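# Reorient an object in the palm-up robot hand

## Task

An object rests loose on the upturned palm of the hand. Rotate it, using only this hand, until its orientation relative to the hand matches the two goal pictures. The hand includes the wrist camera, its post and the arm's final link. The task fails if the object touches anything else or leaves the hand. To finish, the object must stay still for a moment, lying on the palm or fingers and clear of the wrist, camera and post. The palm must face straight up. No hand motor may read "moving" or "overload" or be building toward a shutdown; a motor that was dead from the start is ignored. Then declare the job done. At that point the hand is opened automatically, and the object must still have the goal orientation while simply lying on the open hand. Anything held in place only by the robot does not count.

## Robot and tools

Robot: one six-joint Doosan M1013 arm carrying a right hand with index, middle and ring fingers and a thumb, sixteen motors in all. A wrist camera sits on a mast at the wrist, on the palm side. That mast spans x +0.05 to +0.10 m, z -0.16 to -0.11 m and reaches y = +0.06 m in the hand-point frame, and it can collide with things.

Frames. The scene frame has its origin on the table top below the arm base, with +z up and +y to the left when looking along +x. The state line reports end_effector_position in metres and end_effector_quat_wxyz, plus velocities in m/s and rad/s, all in this frame. The hand point sits in front of the palm, where thumb tip and index/middle tips would meet in a pinch. Its axes: +z runs along the straightened fingers toward the tips; +x runs across the palm, away from the thumb; +y points out of the palm face, which is at y = -0.062 m. With straight fingers, the knuckles are at z = -0.017 m and the tips end 0.139 m beyond. Bending a finger moves its tip toward +y. Only the rubber fingertip caps grip well.

The row. Every motion call is built from rows of 24 numbers, each in [-1, 1]:
- Numbers 1-6 are dx, dy, dz, rx, ry, rz. They are an offset of the hand point from its measured pose at the start of the action, expressed in the hand point's own axes. They are not a pose. Every row in an action is measured from that same start, not from the row before. A value of 1.0 equals 0.6 m or 180 degrees. rx, ry, rz form a single rotation vector.
- Numbers 7-22 are absolute goal angles for the hand motors, in this order: index_mcp, index_abd, index_pip, index_dip, middle_mcp, middle_abd, middle_pip, middle_dip, ring_mcp, ring_abd, ring_pip, ring_dip, thumb_cmc, thumb_axl, thumb_mcp, thumb_ipl. Each value maps linearly between the hinge's stops; lowering it bends or swings further. The brackets give degrees at +1 and -1, then the straight value. For each finger: _mcp bends at the knuckle toward the palm (-18, +128; +0.75); _abd swings the finger sideways away from the thumb (-60, +60; +0.00); _pip bends the middle hinge (-29, +108; +0.58); _dip bends the last hinge (-21, +117; +0.70). For the thumb: thumb_cmc swings the thumb from beside the palm to in front of it (-20, +120; +0.71); thumb_axl rolls it about its length (-27, +140; +0.68); thumb_mcp (-69, +109; +0.23) and thumb_ipl (-77, +108; +0.17) bend it. Those two bend toward +z when thumb_axl is straight, and in the thumb_cmc swing direction when thumb_axl is near -0.40.
- Number 23 is current_limit, the per-motor current cap. It scales from 0 mA at -1 to 550 mA at +1, with a floor of 11 mA. Low caps also slow hinges and may fail to lift a finger.
- Number 24 is speed. Set-points travel at (speed + 1)/2 of 5.9 rad/s.
- The starting values are current_limit +0.4 and speed -0.6. The last written values persist.
- Optionally, 6 more numbers from 0 to 1 can follow, giving a row of 30. They scale each arm joint's stiffness, in the Joint positions order, and persist.

Tools.
- execute_actions(actions): takes a list of actions. Each action holds up to 15 rows, one per 1/30 s control step, so an action lasts 0.5 s. If an action has fewer rows, its last row is held to fill the 15 steps. An empty list just returns state and images. The first action of a call measures from the last pose reported in this scene.
- move(target, speed, blocking): target is one row as above, with its offset taken from the last reported pose. The hand point follows a straight path lasting 0.5 to 10 s; speed is 0.002 to 0.5 m/s (default 0.25), and turning is capped at twice that in rad/s. The hand values are sent at the start. The path does not stop for obstacles and may overshoot the speed. blocking=false returns after 0.5 s; the move then must be ended or shown finished (wait or stop) before other motion calls are accepted. The "move:" result line gives the ending (done, off_target, moving, held, fault) and the distance to target. limits=paced means the pose was clipped; limits=held means some steps were blocked.
- wait(seconds): 0 to 10; the arm keeps its last command.
- stop(): brakes a running move.
- zoom_image(camera, region): camera is cam_high, cam_low or cam_wrist; region is [x0, y0, x1, y1] in pixels, at most 504 by 504.
- show_instructions(): shows the reference images.
- read_manual(section): returns licence texts, "licences".
- finished_scene(scene): pass the current scene number to declare the task done. This cannot be undone.

Per step, the commanded pose is clipped to 70 mm and 16 degrees from the measured pose. After an action, the arm goes only as far as the last clipped pose. "Hand target" is the pose currently being driven to. A "pose unreachable" line means the clearance check altered the command. Step readings flagged HELD were held back.

Hand results come per motor in the order above. hand_goal shows the written goals; repeat these to keep a grip. hand_measured shows the actual angles; repeating these loosens a grip. hand_current_ma is positive when pushing toward -1. hand_state reads moving, goal, blocked or overload. A finger presses only while its goal lies past the object's surface. If a motor spends 5 s at 495 mA or more, it shuts down for 10 s, so keep goals only slightly past contact.

Things to avoid: dropping the object, letting it touch anything but the hand, and knocking anything off the table. Also avoid hard or fast contacts. A joint torque above its load limit, or an external force of 144 N, triggers a 10 s stop that skips the rest of the call. Load limits: waist 312, shoulder 312, elbow 147, forearm roll 41.4, wrist pitch 41.4, wrist roll 41.4 N m. A HAND FAULT line cancels the reply's later motion calls. MOTOR HOT warns of overheating before an OVER-TEMPERATURE FAULT. Occasionally the object may get a small push. Finish with the palm facing straight up (hand +y along scene +z) and everything at rest. Cameras cam_high, cam_low and cam_wrist are 504x504; the calibration uses OpenCV conventions.

Each tool is called by a JSON object that holds its "method" and its "body", one argument or row to a line.

Reference images:

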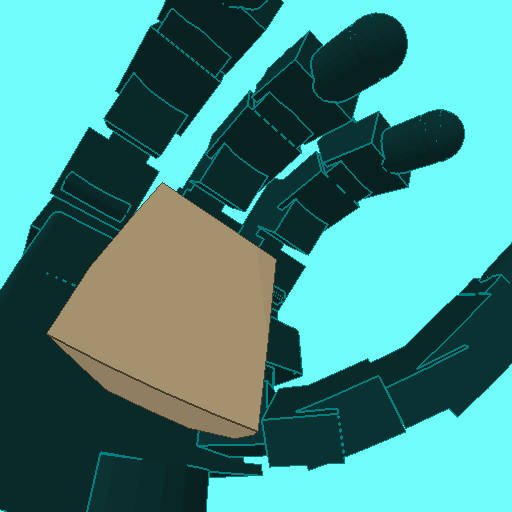

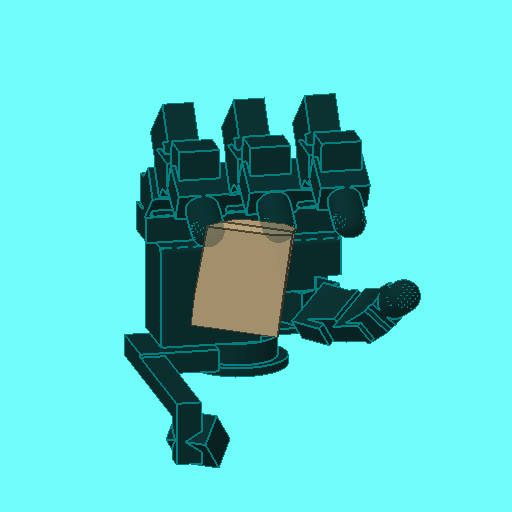

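## Session

{"method": "execute_actions", "body": {
  "actions": []
}}

Scene clock: 0.00 s.
end_effector_position=(+0.6972, +0.0096, +0.5621) hand_goal=(+0.046, +0.000, -0.008, +0.280, +0.046, +0.000, -0.008, +0.280, +0.046, +0.000, -0.008, +0.280, -0.104, +0.266, +0.032, -0.018) hand_measured=(+0.062, +0.000, -0.006, +0.282, +0.060, +0.000, -0.006, +0.282, +0.060, +0.000, -0.006, +0.282, -0.090, +0.270, +0.034, -0.016) hand_current_ma=(+85, +0, +13, +12, +79, +0, +13, +12, +79, +0, +13, +12, +76, +26, +13, +12) hand_state=(goal, goal, goal, goal, goal, goal, goal, goal, goal, goal, goal, goal, goal, goal, goal, goal) hand_current_limit=0.40 hand_speed=-0.60 end_effector_quat_wxyz=(+0.708, +0.693, +0.087, +0.107) end_effector_velocity=(+0.000, +0.000, -0.000) end_effector_angular_velocity=(-0.000, +0.002, +0.000)
Joint positions: [ 0.295  0.388  1.768 -1.566  1.628 -0.959]
Joint velocities: [ 0.     0.     0.     0.    -0.001 -0.001]
Hand target: +0.697, +0.010, +0.562; +0.708, +0.693, +0.087, +0.107
Joint stiffness scale: [1. 1. 1. 1. 1. 1.]

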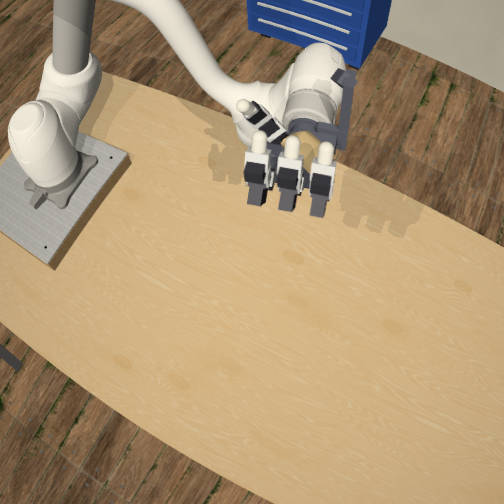

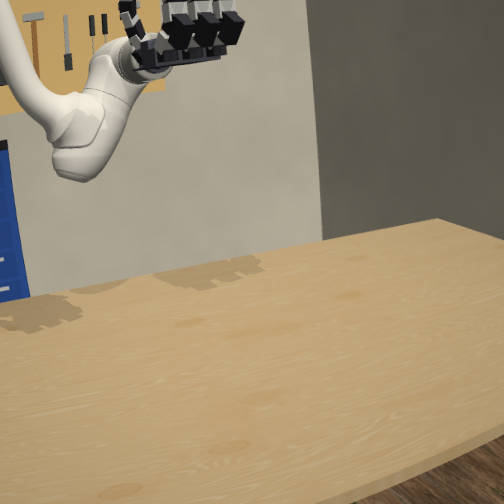

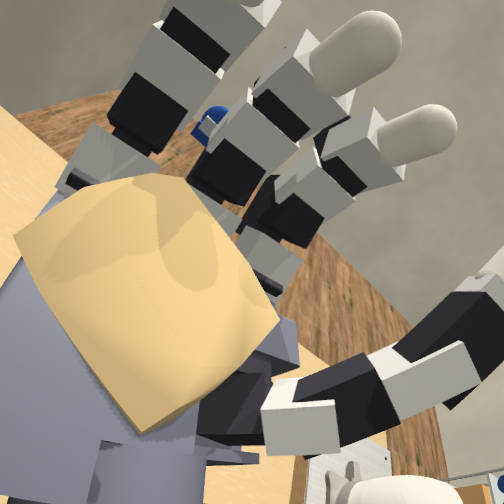

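{"method": "move", "body": {
  "target": [0,-0.3,0.3,0,0,0,0.6,0,0.5,0.6,0.6,0,0.5,0.6,0.6,0,0.5,0.6,0.5,0.266,0.03,0,0.4,-0.6],
  "speed": 0.1
}}

{"method": "zoom_image", "body": {
  "camera": "cam_high",
  "region": [150,130,400,380]
}}

{"method": "zoom_image", "body": {
  "camera": "cam_low",
  "region": [100,0,400,300]
}}

Scene clock: 15.40 s.
end_effector_position=(+0.7509, -0.1652, +0.3897) hand_goal=(+0.600, +0.000, +0.500, +0.600, +0.600, +0.000, +0.500, +0.600, +0.600, +0.000, +0.500, +0.600, +0.500, +0.266, +0.030, +0.000) hand_measured=(+0.610, +0.000, +0.500, +0.598, +0.610, +0.000, +0.500, +0.598, +0.610, +0.000, +0.500, +0.598, +0.510, +0.270, +0.032, -0.002) hand_current_ma=(+59, +0, +4, -11, +55, +0, +4, -11, +55, +0, +5, -11, +51, +25, +15, -9) hand_state=(goal, goal, goal, goal, goal, goal, goal, goal, goal, goal, goal, goal, goal, goal, goal, goal) hand_current_limit=0.40 hand_speed=-0.60 end_effector_quat_wxyz=(+0.709, +0.692, +0.085, +0.106) end_effector_velocity=(+0.000, -0.000, -0.001) end_effector_angular_velocity=(-0.001, -0.001, +0.000)
Joint positions: [ 0.035  0.592  1.835 -1.746  1.461 -0.674]
Joint velocities: [-0.001  0.001  0.    -0.002  0.     0.002]
Hand target: +0.752, -0.167, +0.387; +0.708, +0.693, +0.087, +0.107
Off the commanded pose: 0.003 m, 0 deg.
Joint stiffness scale: [1. 1. 1. 1. 1. 1.]
move: done
camera_calibration (this result's frames):
cam_wrist: T_world_to_cam=[[-0.75753, -0.177268, 0.628271, 0.325898], [-0.593967, 0.586459, -0.550698, 0.710715], [-0.270834, -0.790343, -0.549552, 0.409112], [0, 0, 0, 1]] pos_world=[0.779821, -0.0356955, 0.411465]

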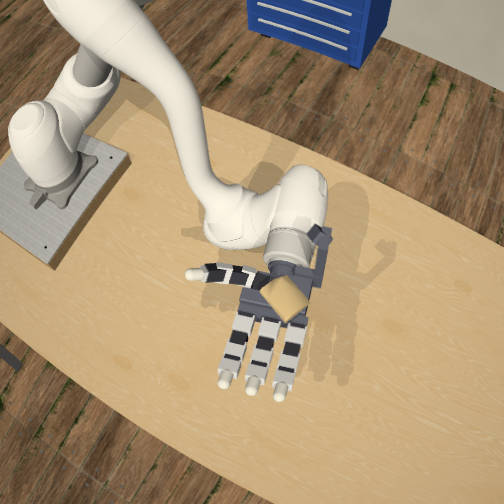

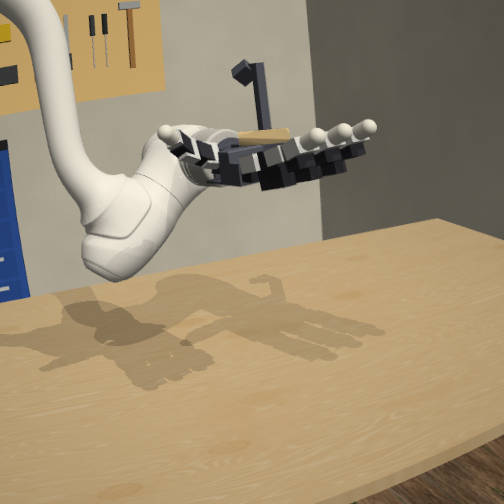

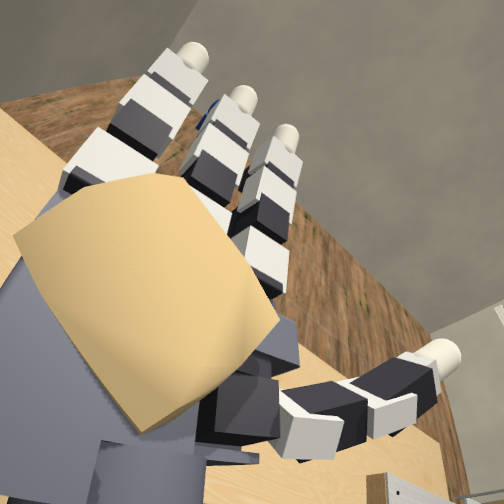

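Region (150, 130, 400, 380) of cam_high's 504x504 image, scaled by 2.016, with more detail than that image has.

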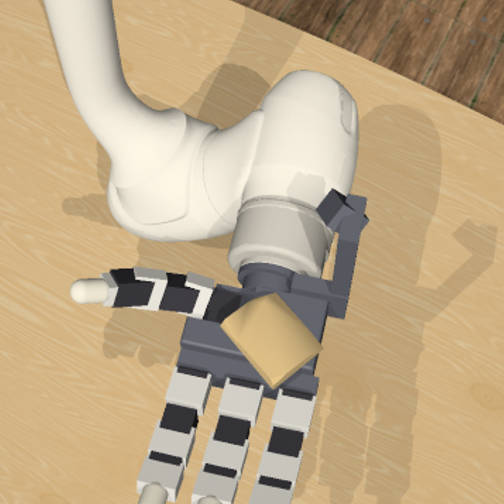

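Region (100, 0, 400, 300) of cam_low's 504x504 image, scaled by 1.680, with more detail than that image has.

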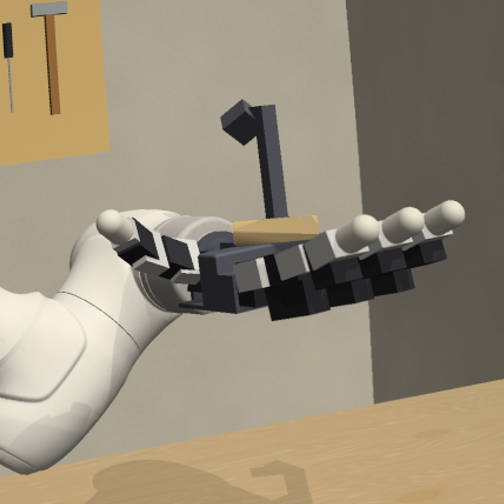

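{"method": "move", "body": {
  "target": [0,0,0,0,0,0,0.6,0,0.5,0.6,0.6,0,0.5,0.6,-0.5,-0.3,-0.6,-0.2,0.5,0.266,0.03,0,0.2,-0.6]
}}

{"method": "move", "body": {
  "target": [0,0,0,0,0,0,0.6,0,0.5,0.6,0.6,0,0.5,0.6,-0.5,-0.3,-0.6,-0.2,-0.9,0.68,0.6,0.17,0.2,-0.6]
}}

{"method": "zoom_image", "body": {
  "camera": "cam_high",
  "region": [150,180,400,430]
}}

Scene clock: 29.83 s.
end_effector_position=(+0.7510, -0.1653, +0.3897) hand_goal=(+0.600, +0.000, +0.500, +0.600, +0.600, +0.000, +0.500, +0.600, -0.500, -0.300, -0.600, -0.200, +0.500, +0.266, +0.030, +0.000) hand_measured=(+0.610, +0.000, +0.500, +0.598, +0.610, +0.000, +0.500, +0.598, -0.454, -0.298, -0.578, -0.194, +0.510, +0.270, +0.032, -0.002) hand_current_ma=(+59, +0, +4, -11, +55, +0, +4, -11, +259, +6, +116, +35, +51, +25, +15, -9) hand_state=(goal, goal, goal, goal, goal, goal, goal, goal, blocked, goal, blocked, goal, goal, goal, goal, goal) hand_current_limit=0.20 hand_speed=-0.60 end_effector_quat_wxyz=(+0.709, +0.692, +0.085, +0.106) end_effector_velocity=(+0.000, -0.000, +0.000) end_effector_angular_velocity=(-0.001, +0.000, -0.000)
Joint positions: [ 0.035  0.592  1.835 -1.746  1.461 -0.674]
Joint velocities: [-0.     0.    -0.    -0.     0.    -0.001]
Hand target: +0.751, -0.165, +0.390; +0.709, +0.692, +0.085, +0.106
Off the commanded pose: 0.000 m, 0 deg.
Joint stiffness scale: [1. 1. 1. 1. 1. 1.]
move: done
camera_calibration (this result's frames):
cam_wrist: T_world_to_cam=[[-0.757599, -0.177348, 0.628165, 0.325994], [-0.593958, 0.586378, -0.550794, 0.710761], [-0.27066, -0.790385, -0.549577, 0.408961], [0, 0, 0, 1]] pos_world=[0.779825, -0.0357241, 0.41146]

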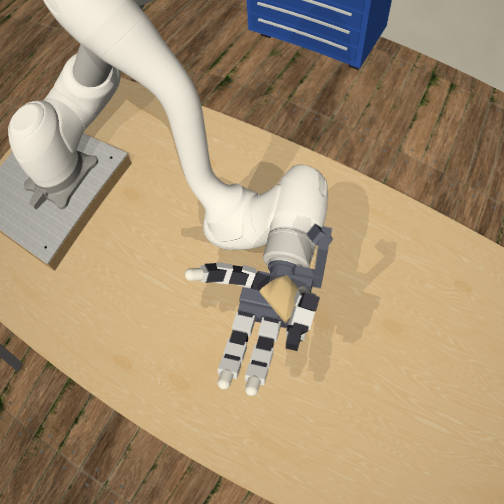

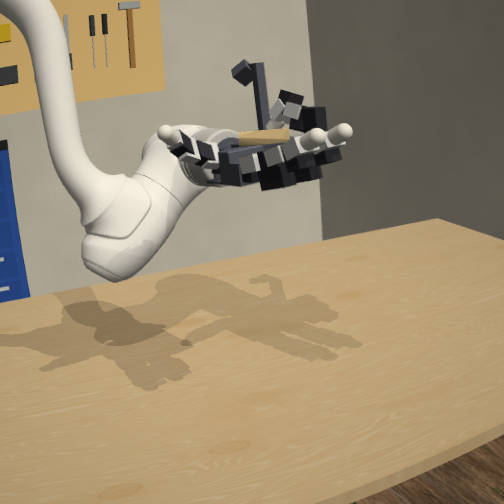

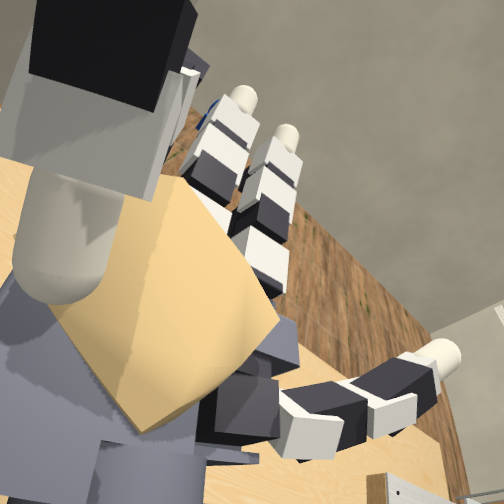

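Scene clock: 31.80 s.
end_effector_position=(+0.7510, -0.1653, +0.3897) hand_goal=(+0.600, +0.000, +0.500, +0.600, +0.600, +0.000, +0.500, +0.600, -0.500, -0.300, -0.600, -0.200, -0.900, +0.680, +0.600, +0.170) hand_measured=(+0.610, +0.000, +0.500, +0.598, +0.610, +0.000, +0.500, +0.598, -0.468, -0.298, -0.586, -0.194, -0.844, +0.676, +0.602, +0.168) hand_current_ma=(+59, +0, +4, -11, +55, +0, +4, -11, +183, +6, +75, +34, +291, -22, +8, -8) hand_state=(goal, goal, goal, goal, goal, goal, goal, goal, blocked, goal, goal, goal, blocked, goal, goal, goal) hand_current_limit=0.20 hand_speed=-0.60 end_effector_quat_wxyz=(+0.709, +0.692, +0.085, +0.106) end_effector_velocity=(-0.000, -0.000, -0.000) end_effector_angular_velocity=(+0.000, -0.000, -0.000)
Joint positions: [ 0.035  0.592  1.835 -1.746  1.461 -0.674]
Joint velocities: [-0.    -0.     0.001  0.    -0.     0.   ]
Hand target: +0.751, -0.165, +0.390; +0.709, +0.692, +0.085, +0.106
Off the commanded pose: 0.000 m, 0 deg.
Joint stiffness scale: [1. 1. 1. 1. 1. 1.]
move: done
camera_calibration (this result's frames):
cam_wrist: T_world_to_cam=[[-0.757599, -0.177348, 0.628165, 0.325994], [-0.593959, 0.586378, -0.550794, 0.710761], [-0.27066, -0.790385, -0.549577, 0.408961], [0, 0, 0, 1]] pos_world=[0.779825, -0.0357241, 0.41146]

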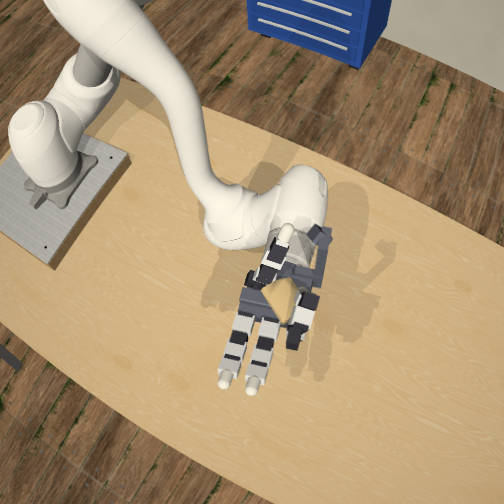

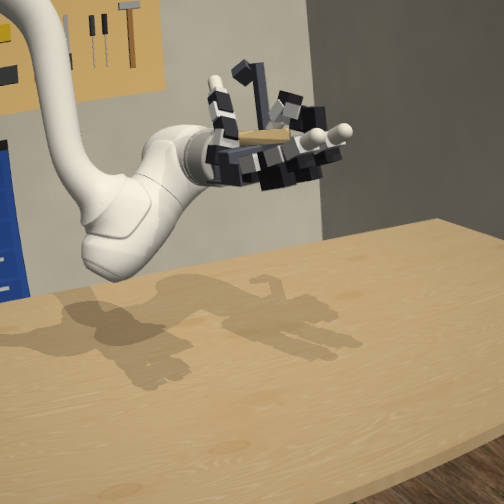

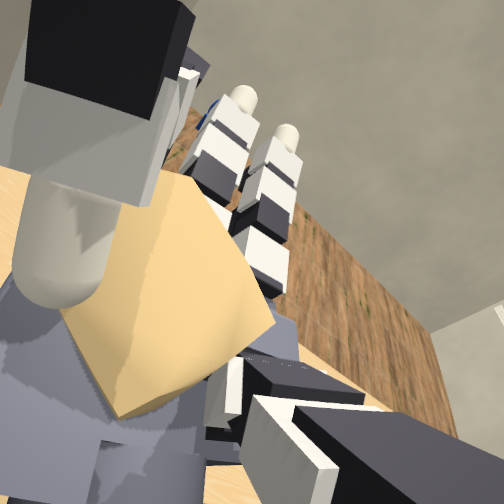

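Region (150, 180, 400, 430) of cam_high's 504x504 image, scaled by 2.016, with more detail than that image has.

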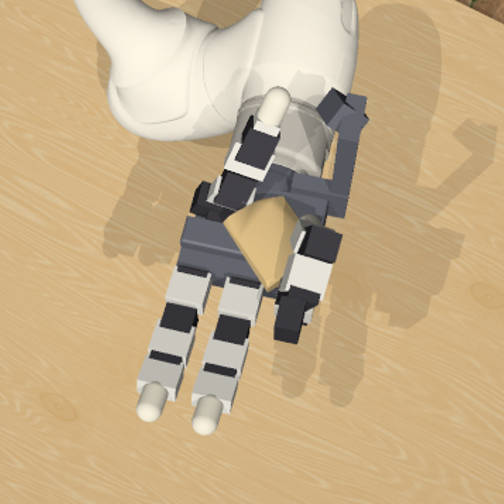

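{"method": "move", "body": {
  "target": [0,0,0,0,0,0,0.6,0,0.5,0.6,0.6,0,0.5,0.6,-0.55,0.4,-0.65,-0.2,-0.9,0.68,0.6,0.17,0.3,-0.7]
}}

{"method": "zoom_image", "body": {
  "camera": "cam_high",
  "region": [150,180,400,430]
}}

Scene clock: 41.73 s.
end_effector_position=(+0.7510, -0.1653, +0.3897) hand_goal=(+0.600, +0.000, +0.500, +0.600, +0.600, +0.000, +0.500, +0.600, -0.550, +0.400, -0.650, -0.200, -0.900, +0.680, +0.600, +0.170) hand_measured=(+0.610, +0.000, +0.500, +0.598, +0.610, +0.000, +0.500, +0.598, -0.486, +0.354, -0.608, -0.194, -0.856, +0.672, +0.602, +0.168) hand_current_ma=(+59, +0, +4, -11, +55, +0, +4, -11, +357, -205, +212, +33, +226, -44, +8, -8) hand_state=(goal, goal, goal, goal, goal, goal, goal, goal, blocked, blocked, blocked, goal, blocked, goal, goal, goal) hand_current_limit=0.30 hand_speed=-0.70 end_effector_quat_wxyz=(+0.709, +0.692, +0.085, +0.106) end_effector_velocity=(-0.000, -0.000, +0.000) end_effector_angular_velocity=(+0.000, -0.003, -0.000)
Joint positions: [ 0.035  0.592  1.835 -1.746  1.461 -0.674]
Joint velocities: [ 0.    -0.     0.    -0.     0.     0.003]
Hand target: +0.751, -0.165, +0.390; +0.709, +0.692, +0.085, +0.106
Off the commanded pose: 0.000 m, 0 deg.
Joint stiffness scale: [1. 1. 1. 1. 1. 1.]
move: done
camera_calibration (this result's frames):
cam_wrist: T_world_to_cam=[[-0.757599, -0.177348, 0.628165, 0.325994], [-0.593958, 0.586378, -0.550794, 0.710761], [-0.27066, -0.790385, -0.549577, 0.408961], [0, 0, 0, 1]] pos_world=[0.779825, -0.0357241, 0.41146]

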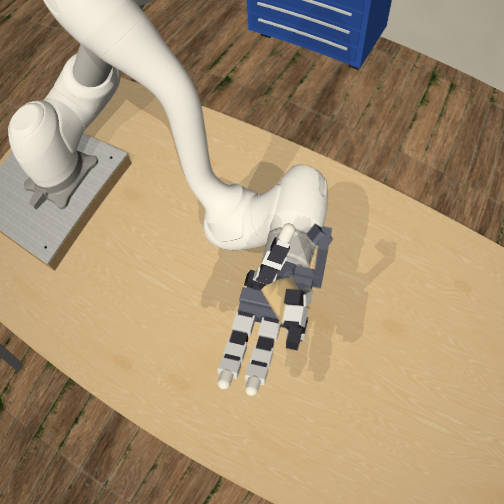

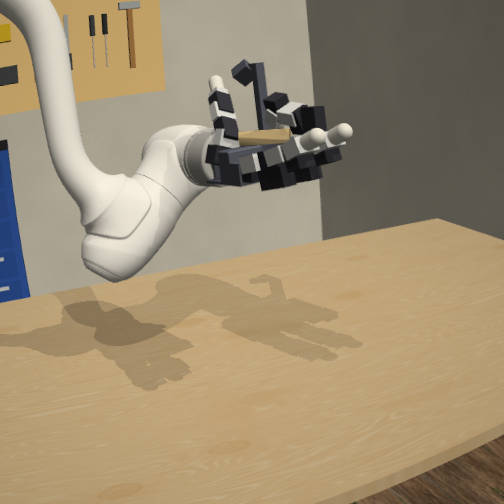

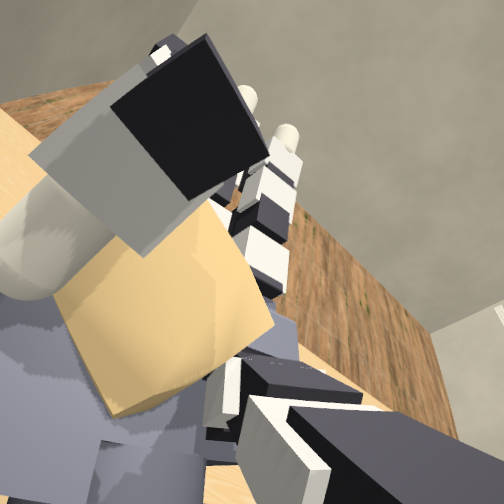

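Region (150, 180, 400, 430) of cam_high's 504x504 image, scaled by 2.016, with more detail than that image has.

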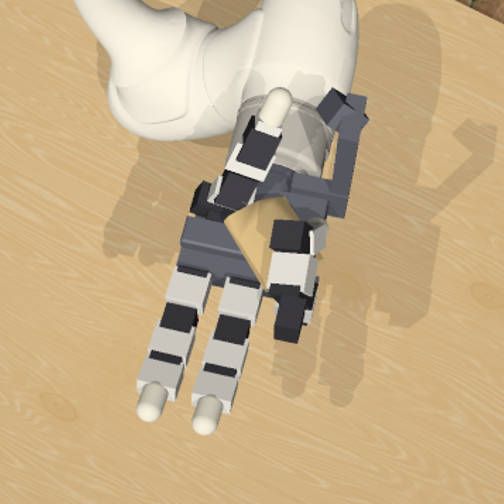

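{"method": "move", "body": {
  "target": [0,0,0,0,0,0,0.6,0,0.5,0.6,0.6,0,0.5,0.6,-0.2,0.9,-0.7,-0.3,-0.9,0.68,0.6,0.17,0.3,-0.6]
}}

{"method": "move", "body": {
  "target": [0,0,0,0,0,0,0.6,0,0.5,0.6,0.6,0,0.5,0.6,-0.6,0.9,-0.8,-0.3,-0.9,0.68,0.6,0.17,0.3,-0.6]
}}

{"method": "move", "body": {
  "target": [0,0,0,0,0,0,0.6,0,0.5,0.6,0.6,0,0.5,0.6,-0.6,-1,-0.8,-0.3,-0.9,0.68,0.6,0.17,0.5,-0.7]
}}

{"method": "zoom_image", "body": {
  "camera": "cam_high",
  "region": [150,180,400,430]
}}

Scene clock: 50.03 s.
end_effector_position=(+0.7510, -0.1653, +0.3897) hand_goal=(+0.600, +0.000, +0.500, +0.600, +0.600, +0.000, +0.500, +0.600, -0.200, +0.900, -0.700, -0.300, -0.900, +0.680, +0.600, +0.170) hand_measured=(+0.610, +0.000, +0.500, +0.598, +0.610, +0.000, +0.500, +0.598, -0.202, +0.898, -0.698, -0.298, -0.900, +0.678, +0.602, +0.168) hand_current_ma=(+59, +0, +4, -11, +55, +0, +4, -11, -8, -8, +6, +12, -5, -7, +8, -8) hand_state=(goal, goal, goal, goal, goal, goal, goal, goal, goal, goal, goal, goal, goal, goal, goal, goal) hand_current_limit=0.30 hand_speed=-0.60 end_effector_quat_wxyz=(+0.709, +0.692, +0.085, +0.106) end_effector_velocity=(-0.000, -0.000, +0.001) end_effector_angular_velocity=(+0.000, -0.002, -0.000)
Joint positions: [ 0.035  0.592  1.835 -1.746  1.461 -0.674]
Joint velocities: [-0.    -0.001 -0.     0.    -0.     0.001]
Hand target: +0.751, -0.165, +0.390; +0.709, +0.692, +0.085, +0.106
Off the commanded pose: 0.000 m, 0 deg.
Joint stiffness scale: [1. 1. 1. 1. 1. 1.]
move: done
camera_calibration (this result's frames):
cam_wrist: T_world_to_cam=[[-0.757599, -0.177348, 0.628165, 0.325994], [-0.593959, 0.586378, -0.550794, 0.710761], [-0.27066, -0.790385, -0.549577, 0.408961], [0, 0, 0, 1]] pos_world=[0.779825, -0.0357241, 0.41146]

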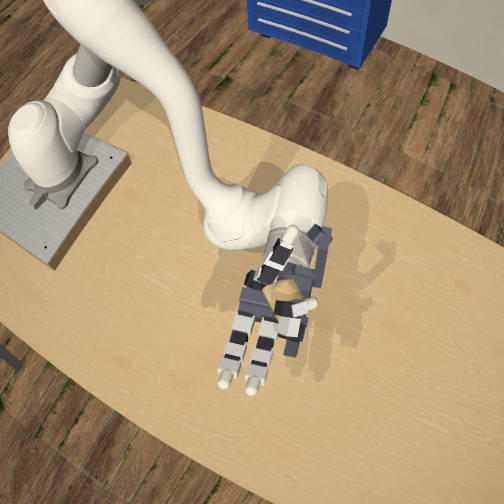

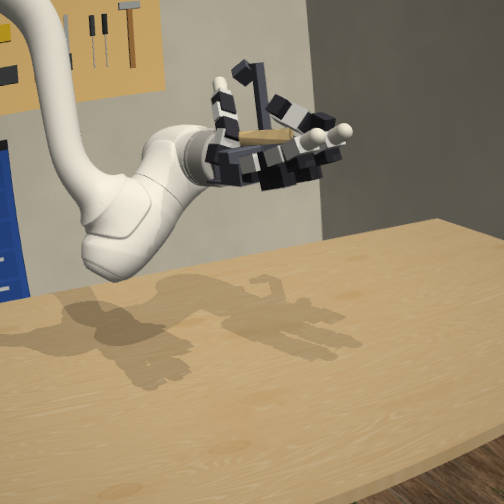

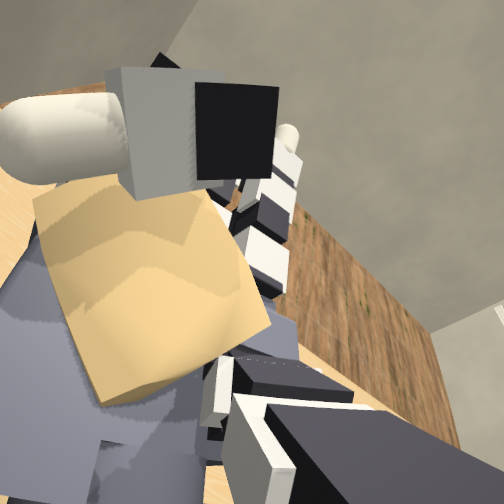

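Scene clock: 50.53 s.
end_effector_position=(+0.7510, -0.1653, +0.3897) hand_goal=(+0.600, +0.000, +0.500, +0.600, +0.600, +0.000, +0.500, +0.600, -0.600, +0.900, -0.800, -0.300, -0.900, +0.680, +0.600, +0.170) hand_measured=(+0.612, +0.000, +0.500, +0.598, +0.612, +0.000, +0.500, +0.598, -0.368, +0.888, -0.792, -0.298, -0.902, +0.678, +0.602, +0.168) hand_current_ma=(+59, +0, +4, -11, +62, +0, +4, -11, +357, -51, +40, +12, -5, -6, +8, -8) hand_state=(goal, goal, goal, goal, goal, goal, goal, goal, blocked, goal, goal, goal, goal, goal, goal, goal) hand_current_limit=0.30 hand_speed=-0.60 end_effector_quat_wxyz=(+0.709, +0.692, +0.085, +0.106) end_effector_velocity=(-0.000, -0.000, +0.000) end_effector_angular_velocity=(+0.000, -0.000, -0.000)
Joint positions: [ 0.035  0.592  1.835 -1.746  1.461 -0.674]
Joint velocities: [-0. -0. -0.  0. -0.  0.]
Hand target: +0.751, -0.165, +0.390; +0.709, +0.692, +0.085, +0.106
Off the commanded pose: 0.000 m, 0 deg.
Joint stiffness scale: [1. 1. 1. 1. 1. 1.]
move: done
camera_calibration (this result's frames):
cam_wrist: T_world_to_cam=[[-0.757599, -0.177348, 0.628165, 0.325994], [-0.593958, 0.586378, -0.550794, 0.710761], [-0.27066, -0.790385, -0.549577, 0.408961], [0, 0, 0, 1]] pos_world=[0.779825, -0.0357241, 0.41146]

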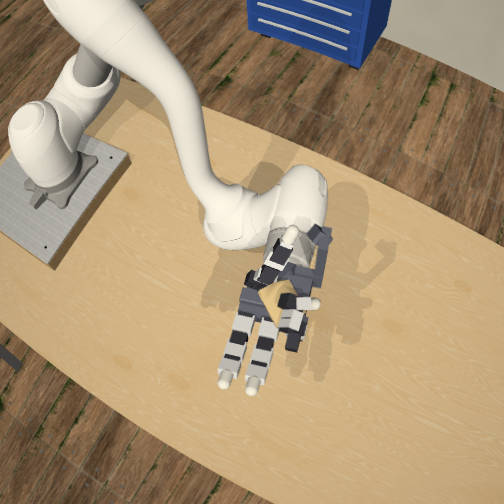

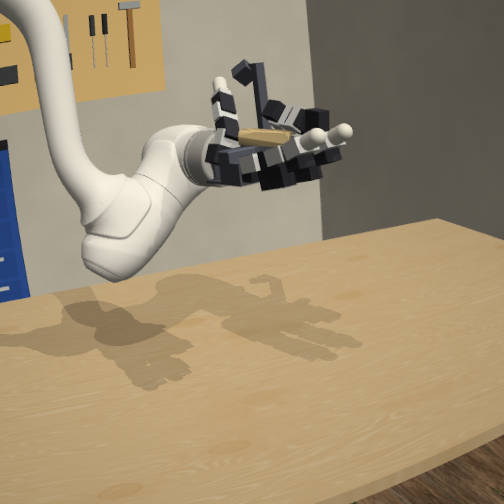

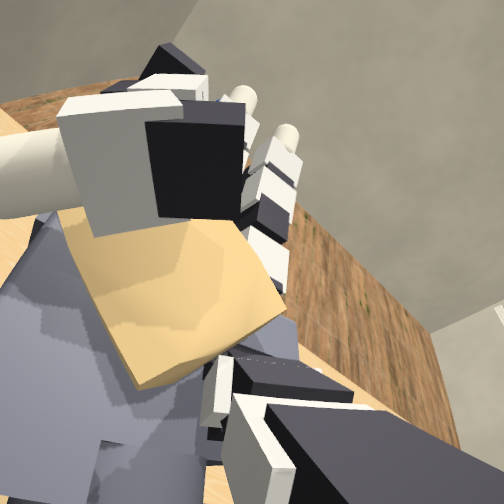

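Scene clock: 51.10 s.
end_effector_position=(+0.7510, -0.1653, +0.3897) hand_goal=(+0.600, +0.000, +0.500, +0.600, +0.600, +0.000, +0.500, +0.600, -0.600, -1.000, -0.800, -0.300, -0.900, +0.680, +0.600, +0.170) hand_measured=(+0.612, +0.000, +0.500, +0.598, +0.612, +0.000, +0.500, +0.598, -0.470, +0.664, -0.794, -0.298, -0.896, +0.678, +0.602, +0.168) hand_current_ma=(+59, +0, +4, -11, +62, +0, +4, -11, +412, +413, +32, +12, +24, -6, +8, -8) hand_state=(goal, goal, goal, goal, goal, goal, goal, goal, blocked, blocked, goal, goal, goal, goal, goal, goal) hand_current_limit=0.50 hand_speed=-0.70 end_effector_quat_wxyz=(+0.709, +0.692, +0.085, +0.106) end_effector_velocity=(+0.000, -0.000, +0.001) end_effector_angular_velocity=(+0.000, -0.001, +0.000)
Joint positions: [ 0.035  0.592  1.835 -1.746  1.461 -0.674]
Joint velocities: [-0.    -0.001 -0.001 -0.    -0.    -0.   ]
Hand target: +0.751, -0.165, +0.390; +0.709, +0.692, +0.085, +0.106
Off the commanded pose: 0.000 m, 0 deg.
Joint stiffness scale: [1. 1. 1. 1. 1. 1.]
move: done
camera_calibration (this result's frames):
cam_wrist: T_world_to_cam=[[-0.757599, -0.177348, 0.628165, 0.325994], [-0.593958, 0.586378, -0.550794, 0.710761], [-0.27066, -0.790385, -0.549577, 0.408961], [0, 0, 0, 1]] pos_world=[0.779825, -0.0357242, 0.41146]

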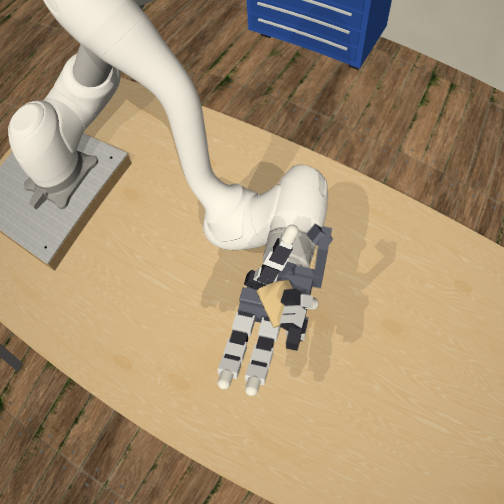

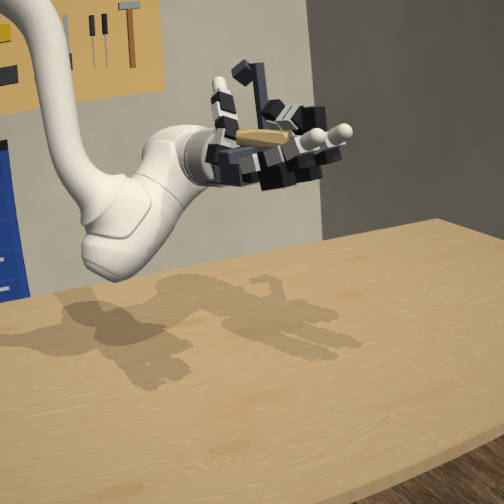

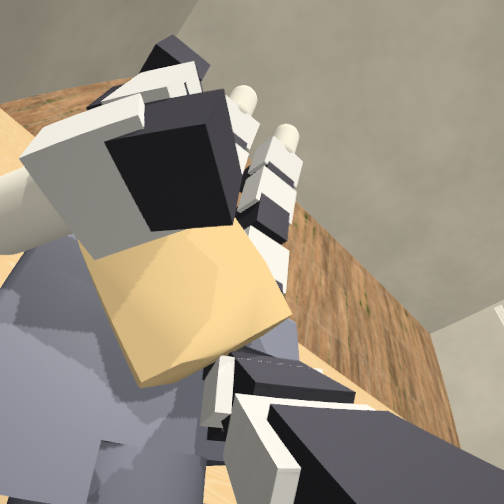

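Region (150, 180, 400, 430) of cam_high's 504x504 image, scaled by 2.016, with more detail than that image has.

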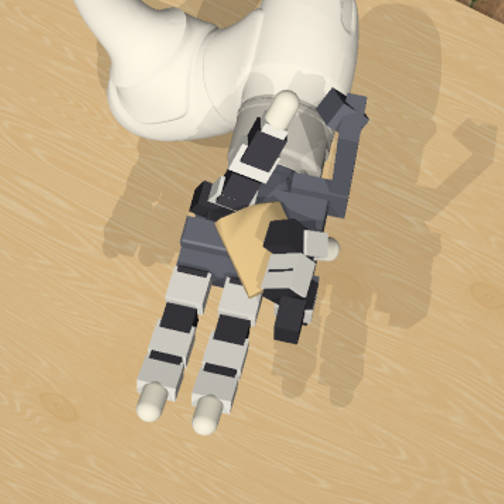

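Jammed on palm; ease mcp.

{"method": "move", "body": {
  "target": [0,0,0,0,0,0,0.6,0,0.5,0.6,0.6,0,0.5,0.6,-0.3,-1,-0.8,-0.3,-0.9,0.68,0.6,0.17,0.5,-0.7]
}}

{"method": "zoom_image", "body": {
  "camera": "cam_high",
  "region": [150,180,400,430]
}}

Scene clock: 74.27 s.
end_effector_position=(+0.7510, -0.1653, +0.3897) hand_goal=(+0.600, +0.000, +0.500, +0.600, +0.600, +0.000, +0.500, +0.600, -0.300, -1.000, -0.800, -0.300, -0.900, +0.680, +0.600, +0.170) hand_measured=(+0.612, +0.000, +0.500, +0.598, +0.612, +0.000, +0.500, +0.598, -0.298, -0.998, -0.800, -0.298, -0.900, +0.680, +0.602, +0.168) hand_current_ma=(+59, +0, +4, -11, +62, +0, +4, -11, +14, +9, +4, +13, -5, -6, +8, -8) hand_state=(goal, goal, goal, goal, goal, goal, goal, goal, goal, goal, goal, goal, goal, goal, goal, goal) hand_current_limit=0.50 hand_speed=-0.70 end_effector_quat_wxyz=(+0.709, +0.692, +0.085, +0.106) end_effector_velocity=(+0.000, +0.000, +0.000) end_effector_angular_velocity=(+0.000, +0.000, +0.001)
Joint positions: [ 0.035  0.592  1.835 -1.746  1.461 -0.674]
Joint velocities: [ 0.    -0.    -0.    -0.    -0.001 -0.001]
Hand target: +0.751, -0.165, +0.390; +0.709, +0.692, +0.085, +0.106
Off the commanded pose: 0.000 m, 0 deg.
Joint stiffness scale: [1. 1. 1. 1. 1. 1.]
move: done
camera_calibration (this result's frames):
cam_wrist: T_world_to_cam=[[-0.757599, -0.177348, 0.628165, 0.325994], [-0.593959, 0.586378, -0.550794, 0.710761], [-0.27066, -0.790385, -0.549577, 0.408961], [0, 0, 0, 1]] pos_world=[0.779825, -0.0357241, 0.41146]

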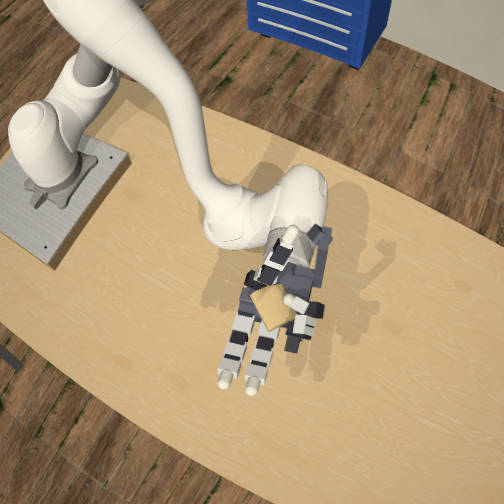

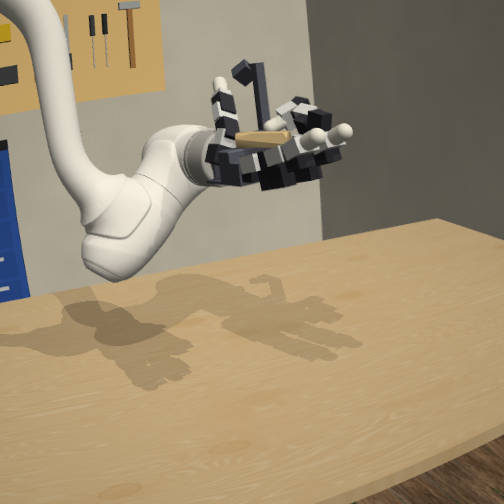

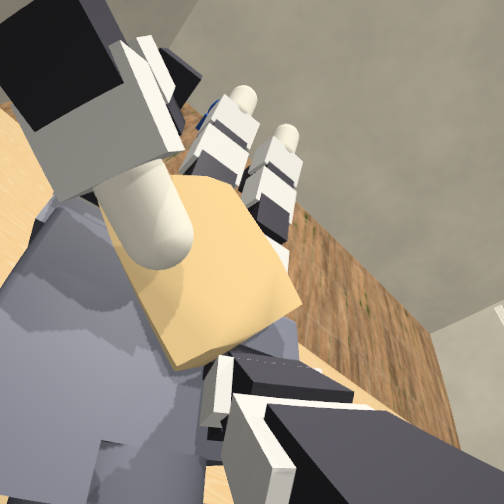

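Region (150, 180, 400, 430) of cam_high's 504x504 image, scaled by 2.016, with more detail than that image has.

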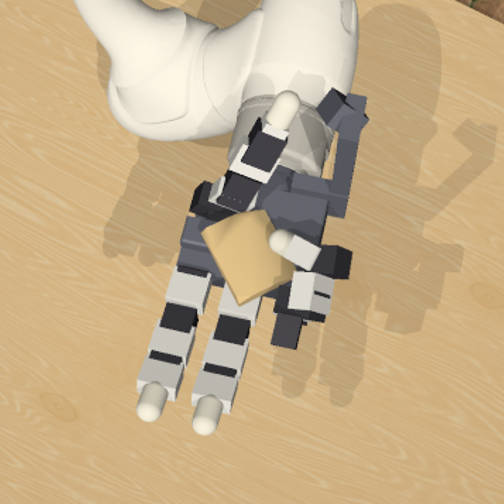

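{"method": "move", "body": {
  "target": [0,0,0,0,0,0,0.1,-0.9,-0.8,-0.3,0.6,0,0.5,0.6,-0.3,-1,-1,-0.3,-0.9,0.68,0.6,0.17,0.5,-0.6]
}}

{"method": "move", "body": {
  "target": [0,0,0,0,0,0,-0.3,-0.9,-0.8,-0.3,0.6,0,0.5,0.6,-0.4,-1,-1,-0.3,-0.9,0.68,0.6,0.17,0.5,-0.6]
}}

{"method": "move", "body": {
  "target": [0,0,0,0,0,0,-0.3,0.6,-0.8,-0.3,0.6,0,0.5,0.6,-0.4,-1,-1,-0.3,-0.9,0.68,0.6,0.17,0.5,-0.7]
}}

{"method": "zoom_image", "body": {
  "camera": "cam_high",
  "region": [150,180,400,430]
}}

Scene clock: 85.27 s.
end_effector_position=(+0.7510, -0.1653, +0.3897) hand_goal=(+0.100, -0.900, -0.800, -0.300, +0.600, +0.000, +0.500, +0.600, -0.300, -1.000, -1.000, -0.300, -0.900, +0.680, +0.600, +0.170) hand_measured=(+0.112, -0.898, -0.798, -0.298, +0.612, +0.000, +0.500, +0.598, -0.278, -1.000, -0.872, -0.286, -0.902, +0.680, +0.602, +0.168) hand_current_ma=(+63, +5, +6, +11, +62, +0, +4, -11, +120, +0, +413, +73, -5, -6, +8, -8) hand_state=(goal, goal, goal, goal, goal, goal, goal, goal, blocked, goal, blocked, goal, goal, goal, goal, goal) hand_current_limit=0.50 hand_speed=-0.60 end_effector_quat_wxyz=(+0.709, +0.692, +0.085, +0.106) end_effector_velocity=(+0.000, +0.000, -0.000) end_effector_angular_velocity=(+0.001, -0.002, +0.001)
Joint positions: [ 0.035  0.592  1.835 -1.746  1.461 -0.674]
Joint velocities: [ 0.     0.    -0.    -0.    -0.001  0.002]
Hand target: +0.751, -0.165, +0.390; +0.709, +0.692, +0.085, +0.106
Off the commanded pose: 0.000 m, 0 deg.
Joint stiffness scale: [1. 1. 1. 1. 1. 1.]
move: done
camera_calibration (this result's frames):
cam_wrist: T_world_to_cam=[[-0.757599, -0.177348, 0.628165, 0.325994], [-0.593959, 0.586378, -0.550794, 0.710761], [-0.27066, -0.790385, -0.549577, 0.408961], [0, 0, 0, 1]] pos_world=[0.779825, -0.0357241, 0.41146]

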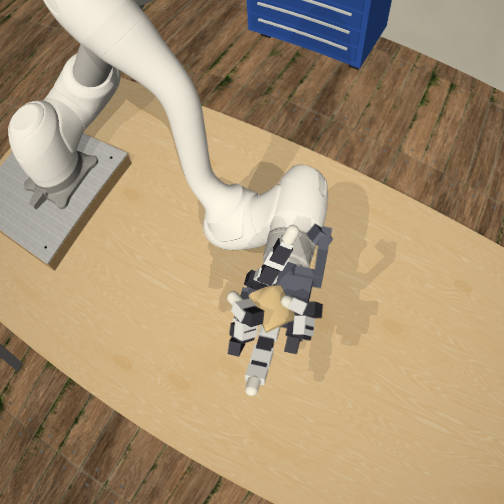

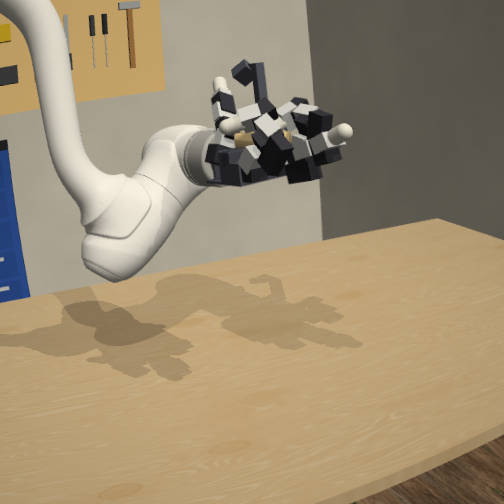

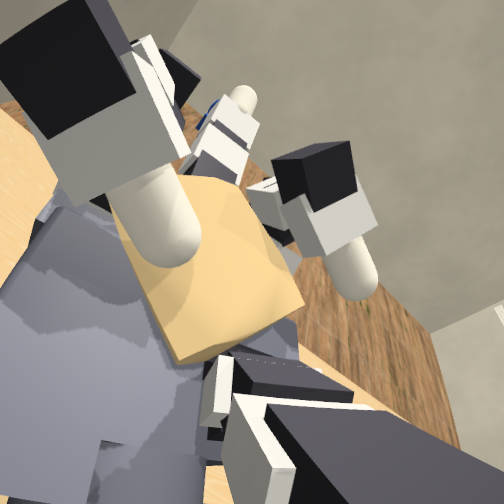

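Scene clock: 85.87 s.
end_effector_position=(+0.7510, -0.1653, +0.3897) hand_goal=(-0.300, -0.900, -0.800, -0.300, +0.600, +0.000, +0.500, +0.600, -0.400, -1.000, -1.000, -0.300, -0.900, +0.680, +0.600, +0.170) hand_measured=(-0.226, -0.900, -0.798, -0.298, +0.612, +0.000, +0.500, +0.598, -0.290, -1.000, -0.872, -0.284, -0.902, +0.680, +0.602, +0.168) hand_current_ma=(+399, +1, +12, +11, +62, +0, +4, -11, +412, +0, +413, +89, -5, -6, +8, -8) hand_state=(blocked, goal, goal, goal, goal, goal, goal, goal, blocked, goal, blocked, goal, goal, goal, goal, goal) hand_current_limit=0.50 hand_speed=-0.60 end_effector_quat_wxyz=(+0.709, +0.692, +0.085, +0.106) end_effector_velocity=(-0.000, +0.000, -0.000) end_effector_angular_velocity=(+0.000, +0.001, +0.000)
Joint positions: [ 0.035  0.592  1.835 -1.746  1.461 -0.674]
Joint velocities: [ 0.     0.     0.001 -0.    -0.     0.   ]
Hand target: +0.751, -0.165, +0.390; +0.709, +0.692, +0.085, +0.106
Off the commanded pose: 0.000 m, 0 deg.
Joint stiffness scale: [1. 1. 1. 1. 1. 1.]
move: done
camera_calibration (this result's frames):
cam_wrist: T_world_to_cam=[[-0.757599, -0.177348, 0.628165, 0.325994], [-0.593958, 0.586378, -0.550794, 0.710761], [-0.27066, -0.790385, -0.549577, 0.408961], [0, 0, 0, 1]] pos_world=[0.779825, -0.0357241, 0.41146]

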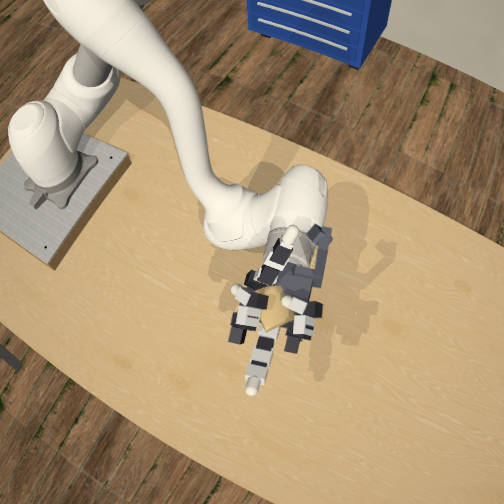

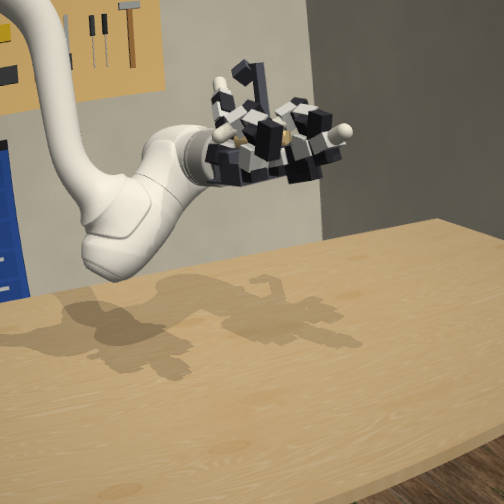

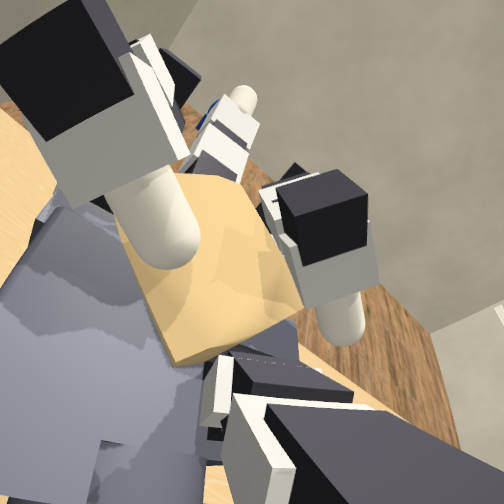

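Scene clock: 87.37 s.
end_effector_position=(+0.7510, -0.1653, +0.3897) hand_goal=(-0.300, +0.600, -0.800, -0.300, +0.600, +0.000, +0.500, +0.600, -0.400, -1.000, -1.000, -0.300, -0.900, +0.680, +0.600, +0.170) hand_measured=(-0.246, -0.290, -0.794, -0.294, +0.612, +0.000, +0.500, +0.598, -0.302, -1.000, -0.848, -0.284, -0.902, +0.680, +0.602, +0.168) hand_current_ma=(+293, -408, +27, +27, +62, +0, +4, -11, +412, +0, +413, +89, -5, -6, +8, -8) hand_state=(blocked, moving, goal, goal, goal, goal, goal, goal, blocked, goal, blocked, goal, goal, goal, goal, goal) hand_current_limit=0.50 hand_speed=-0.70 end_effector_quat_wxyz=(+0.709, +0.692, +0.085, +0.106) end_effector_velocity=(+0.000, -0.000, +0.000) end_effector_angular_velocity=(+0.001, -0.002, +0.000)
Joint positions: [ 0.035  0.592  1.835 -1.746  1.461 -0.674]
Joint velocities: [ 0.     0.    -0.001  0.    -0.     0.001]
Hand target: +0.751, -0.165, +0.390; +0.709, +0.692, +0.085, +0.106
Off the commanded pose: 0.000 m, 0 deg.
Joint stiffness scale: [1. 1. 1. 1. 1. 1.]
move: done
camera_calibration (this result's frames):
cam_wrist: T_world_to_cam=[[-0.757599, -0.177348, 0.628165, 0.325994], [-0.593958, 0.586378, -0.550794, 0.710761], [-0.27066, -0.790385, -0.549577, 0.408961], [0, 0, 0, 1]] pos_world=[0.779825, -0.0357241, 0.41146]

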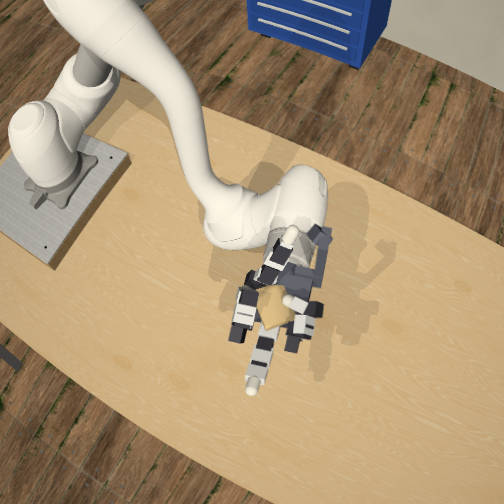

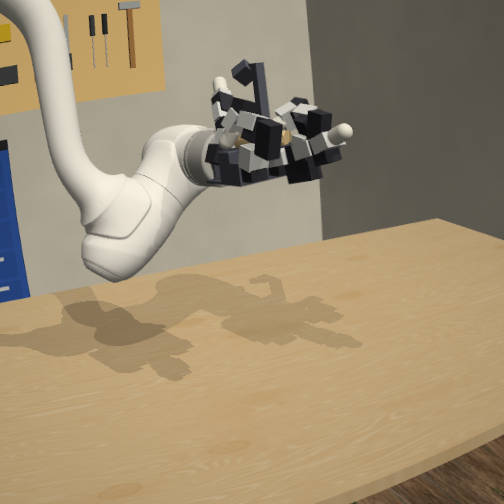

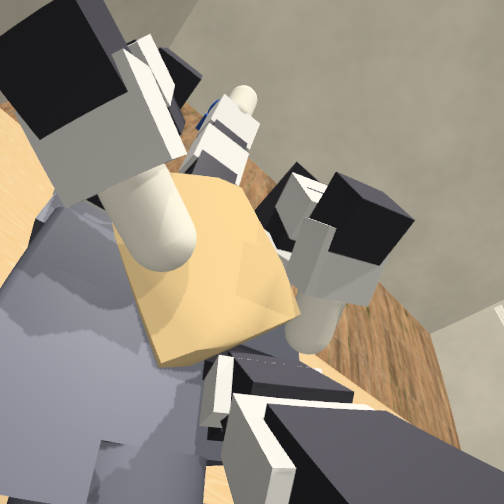

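Region (150, 180, 400, 430) of cam_high's 504x504 image, scaled by 2.016, with more detail than that image has.

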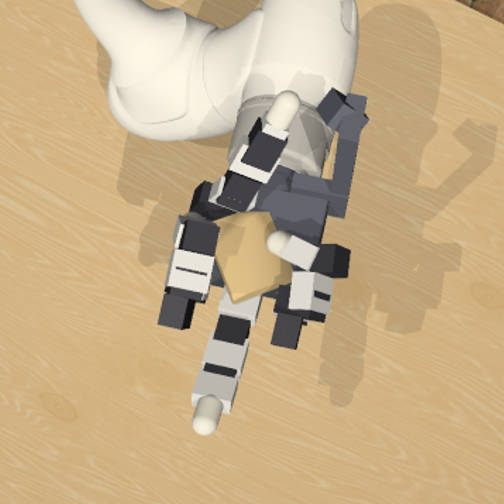

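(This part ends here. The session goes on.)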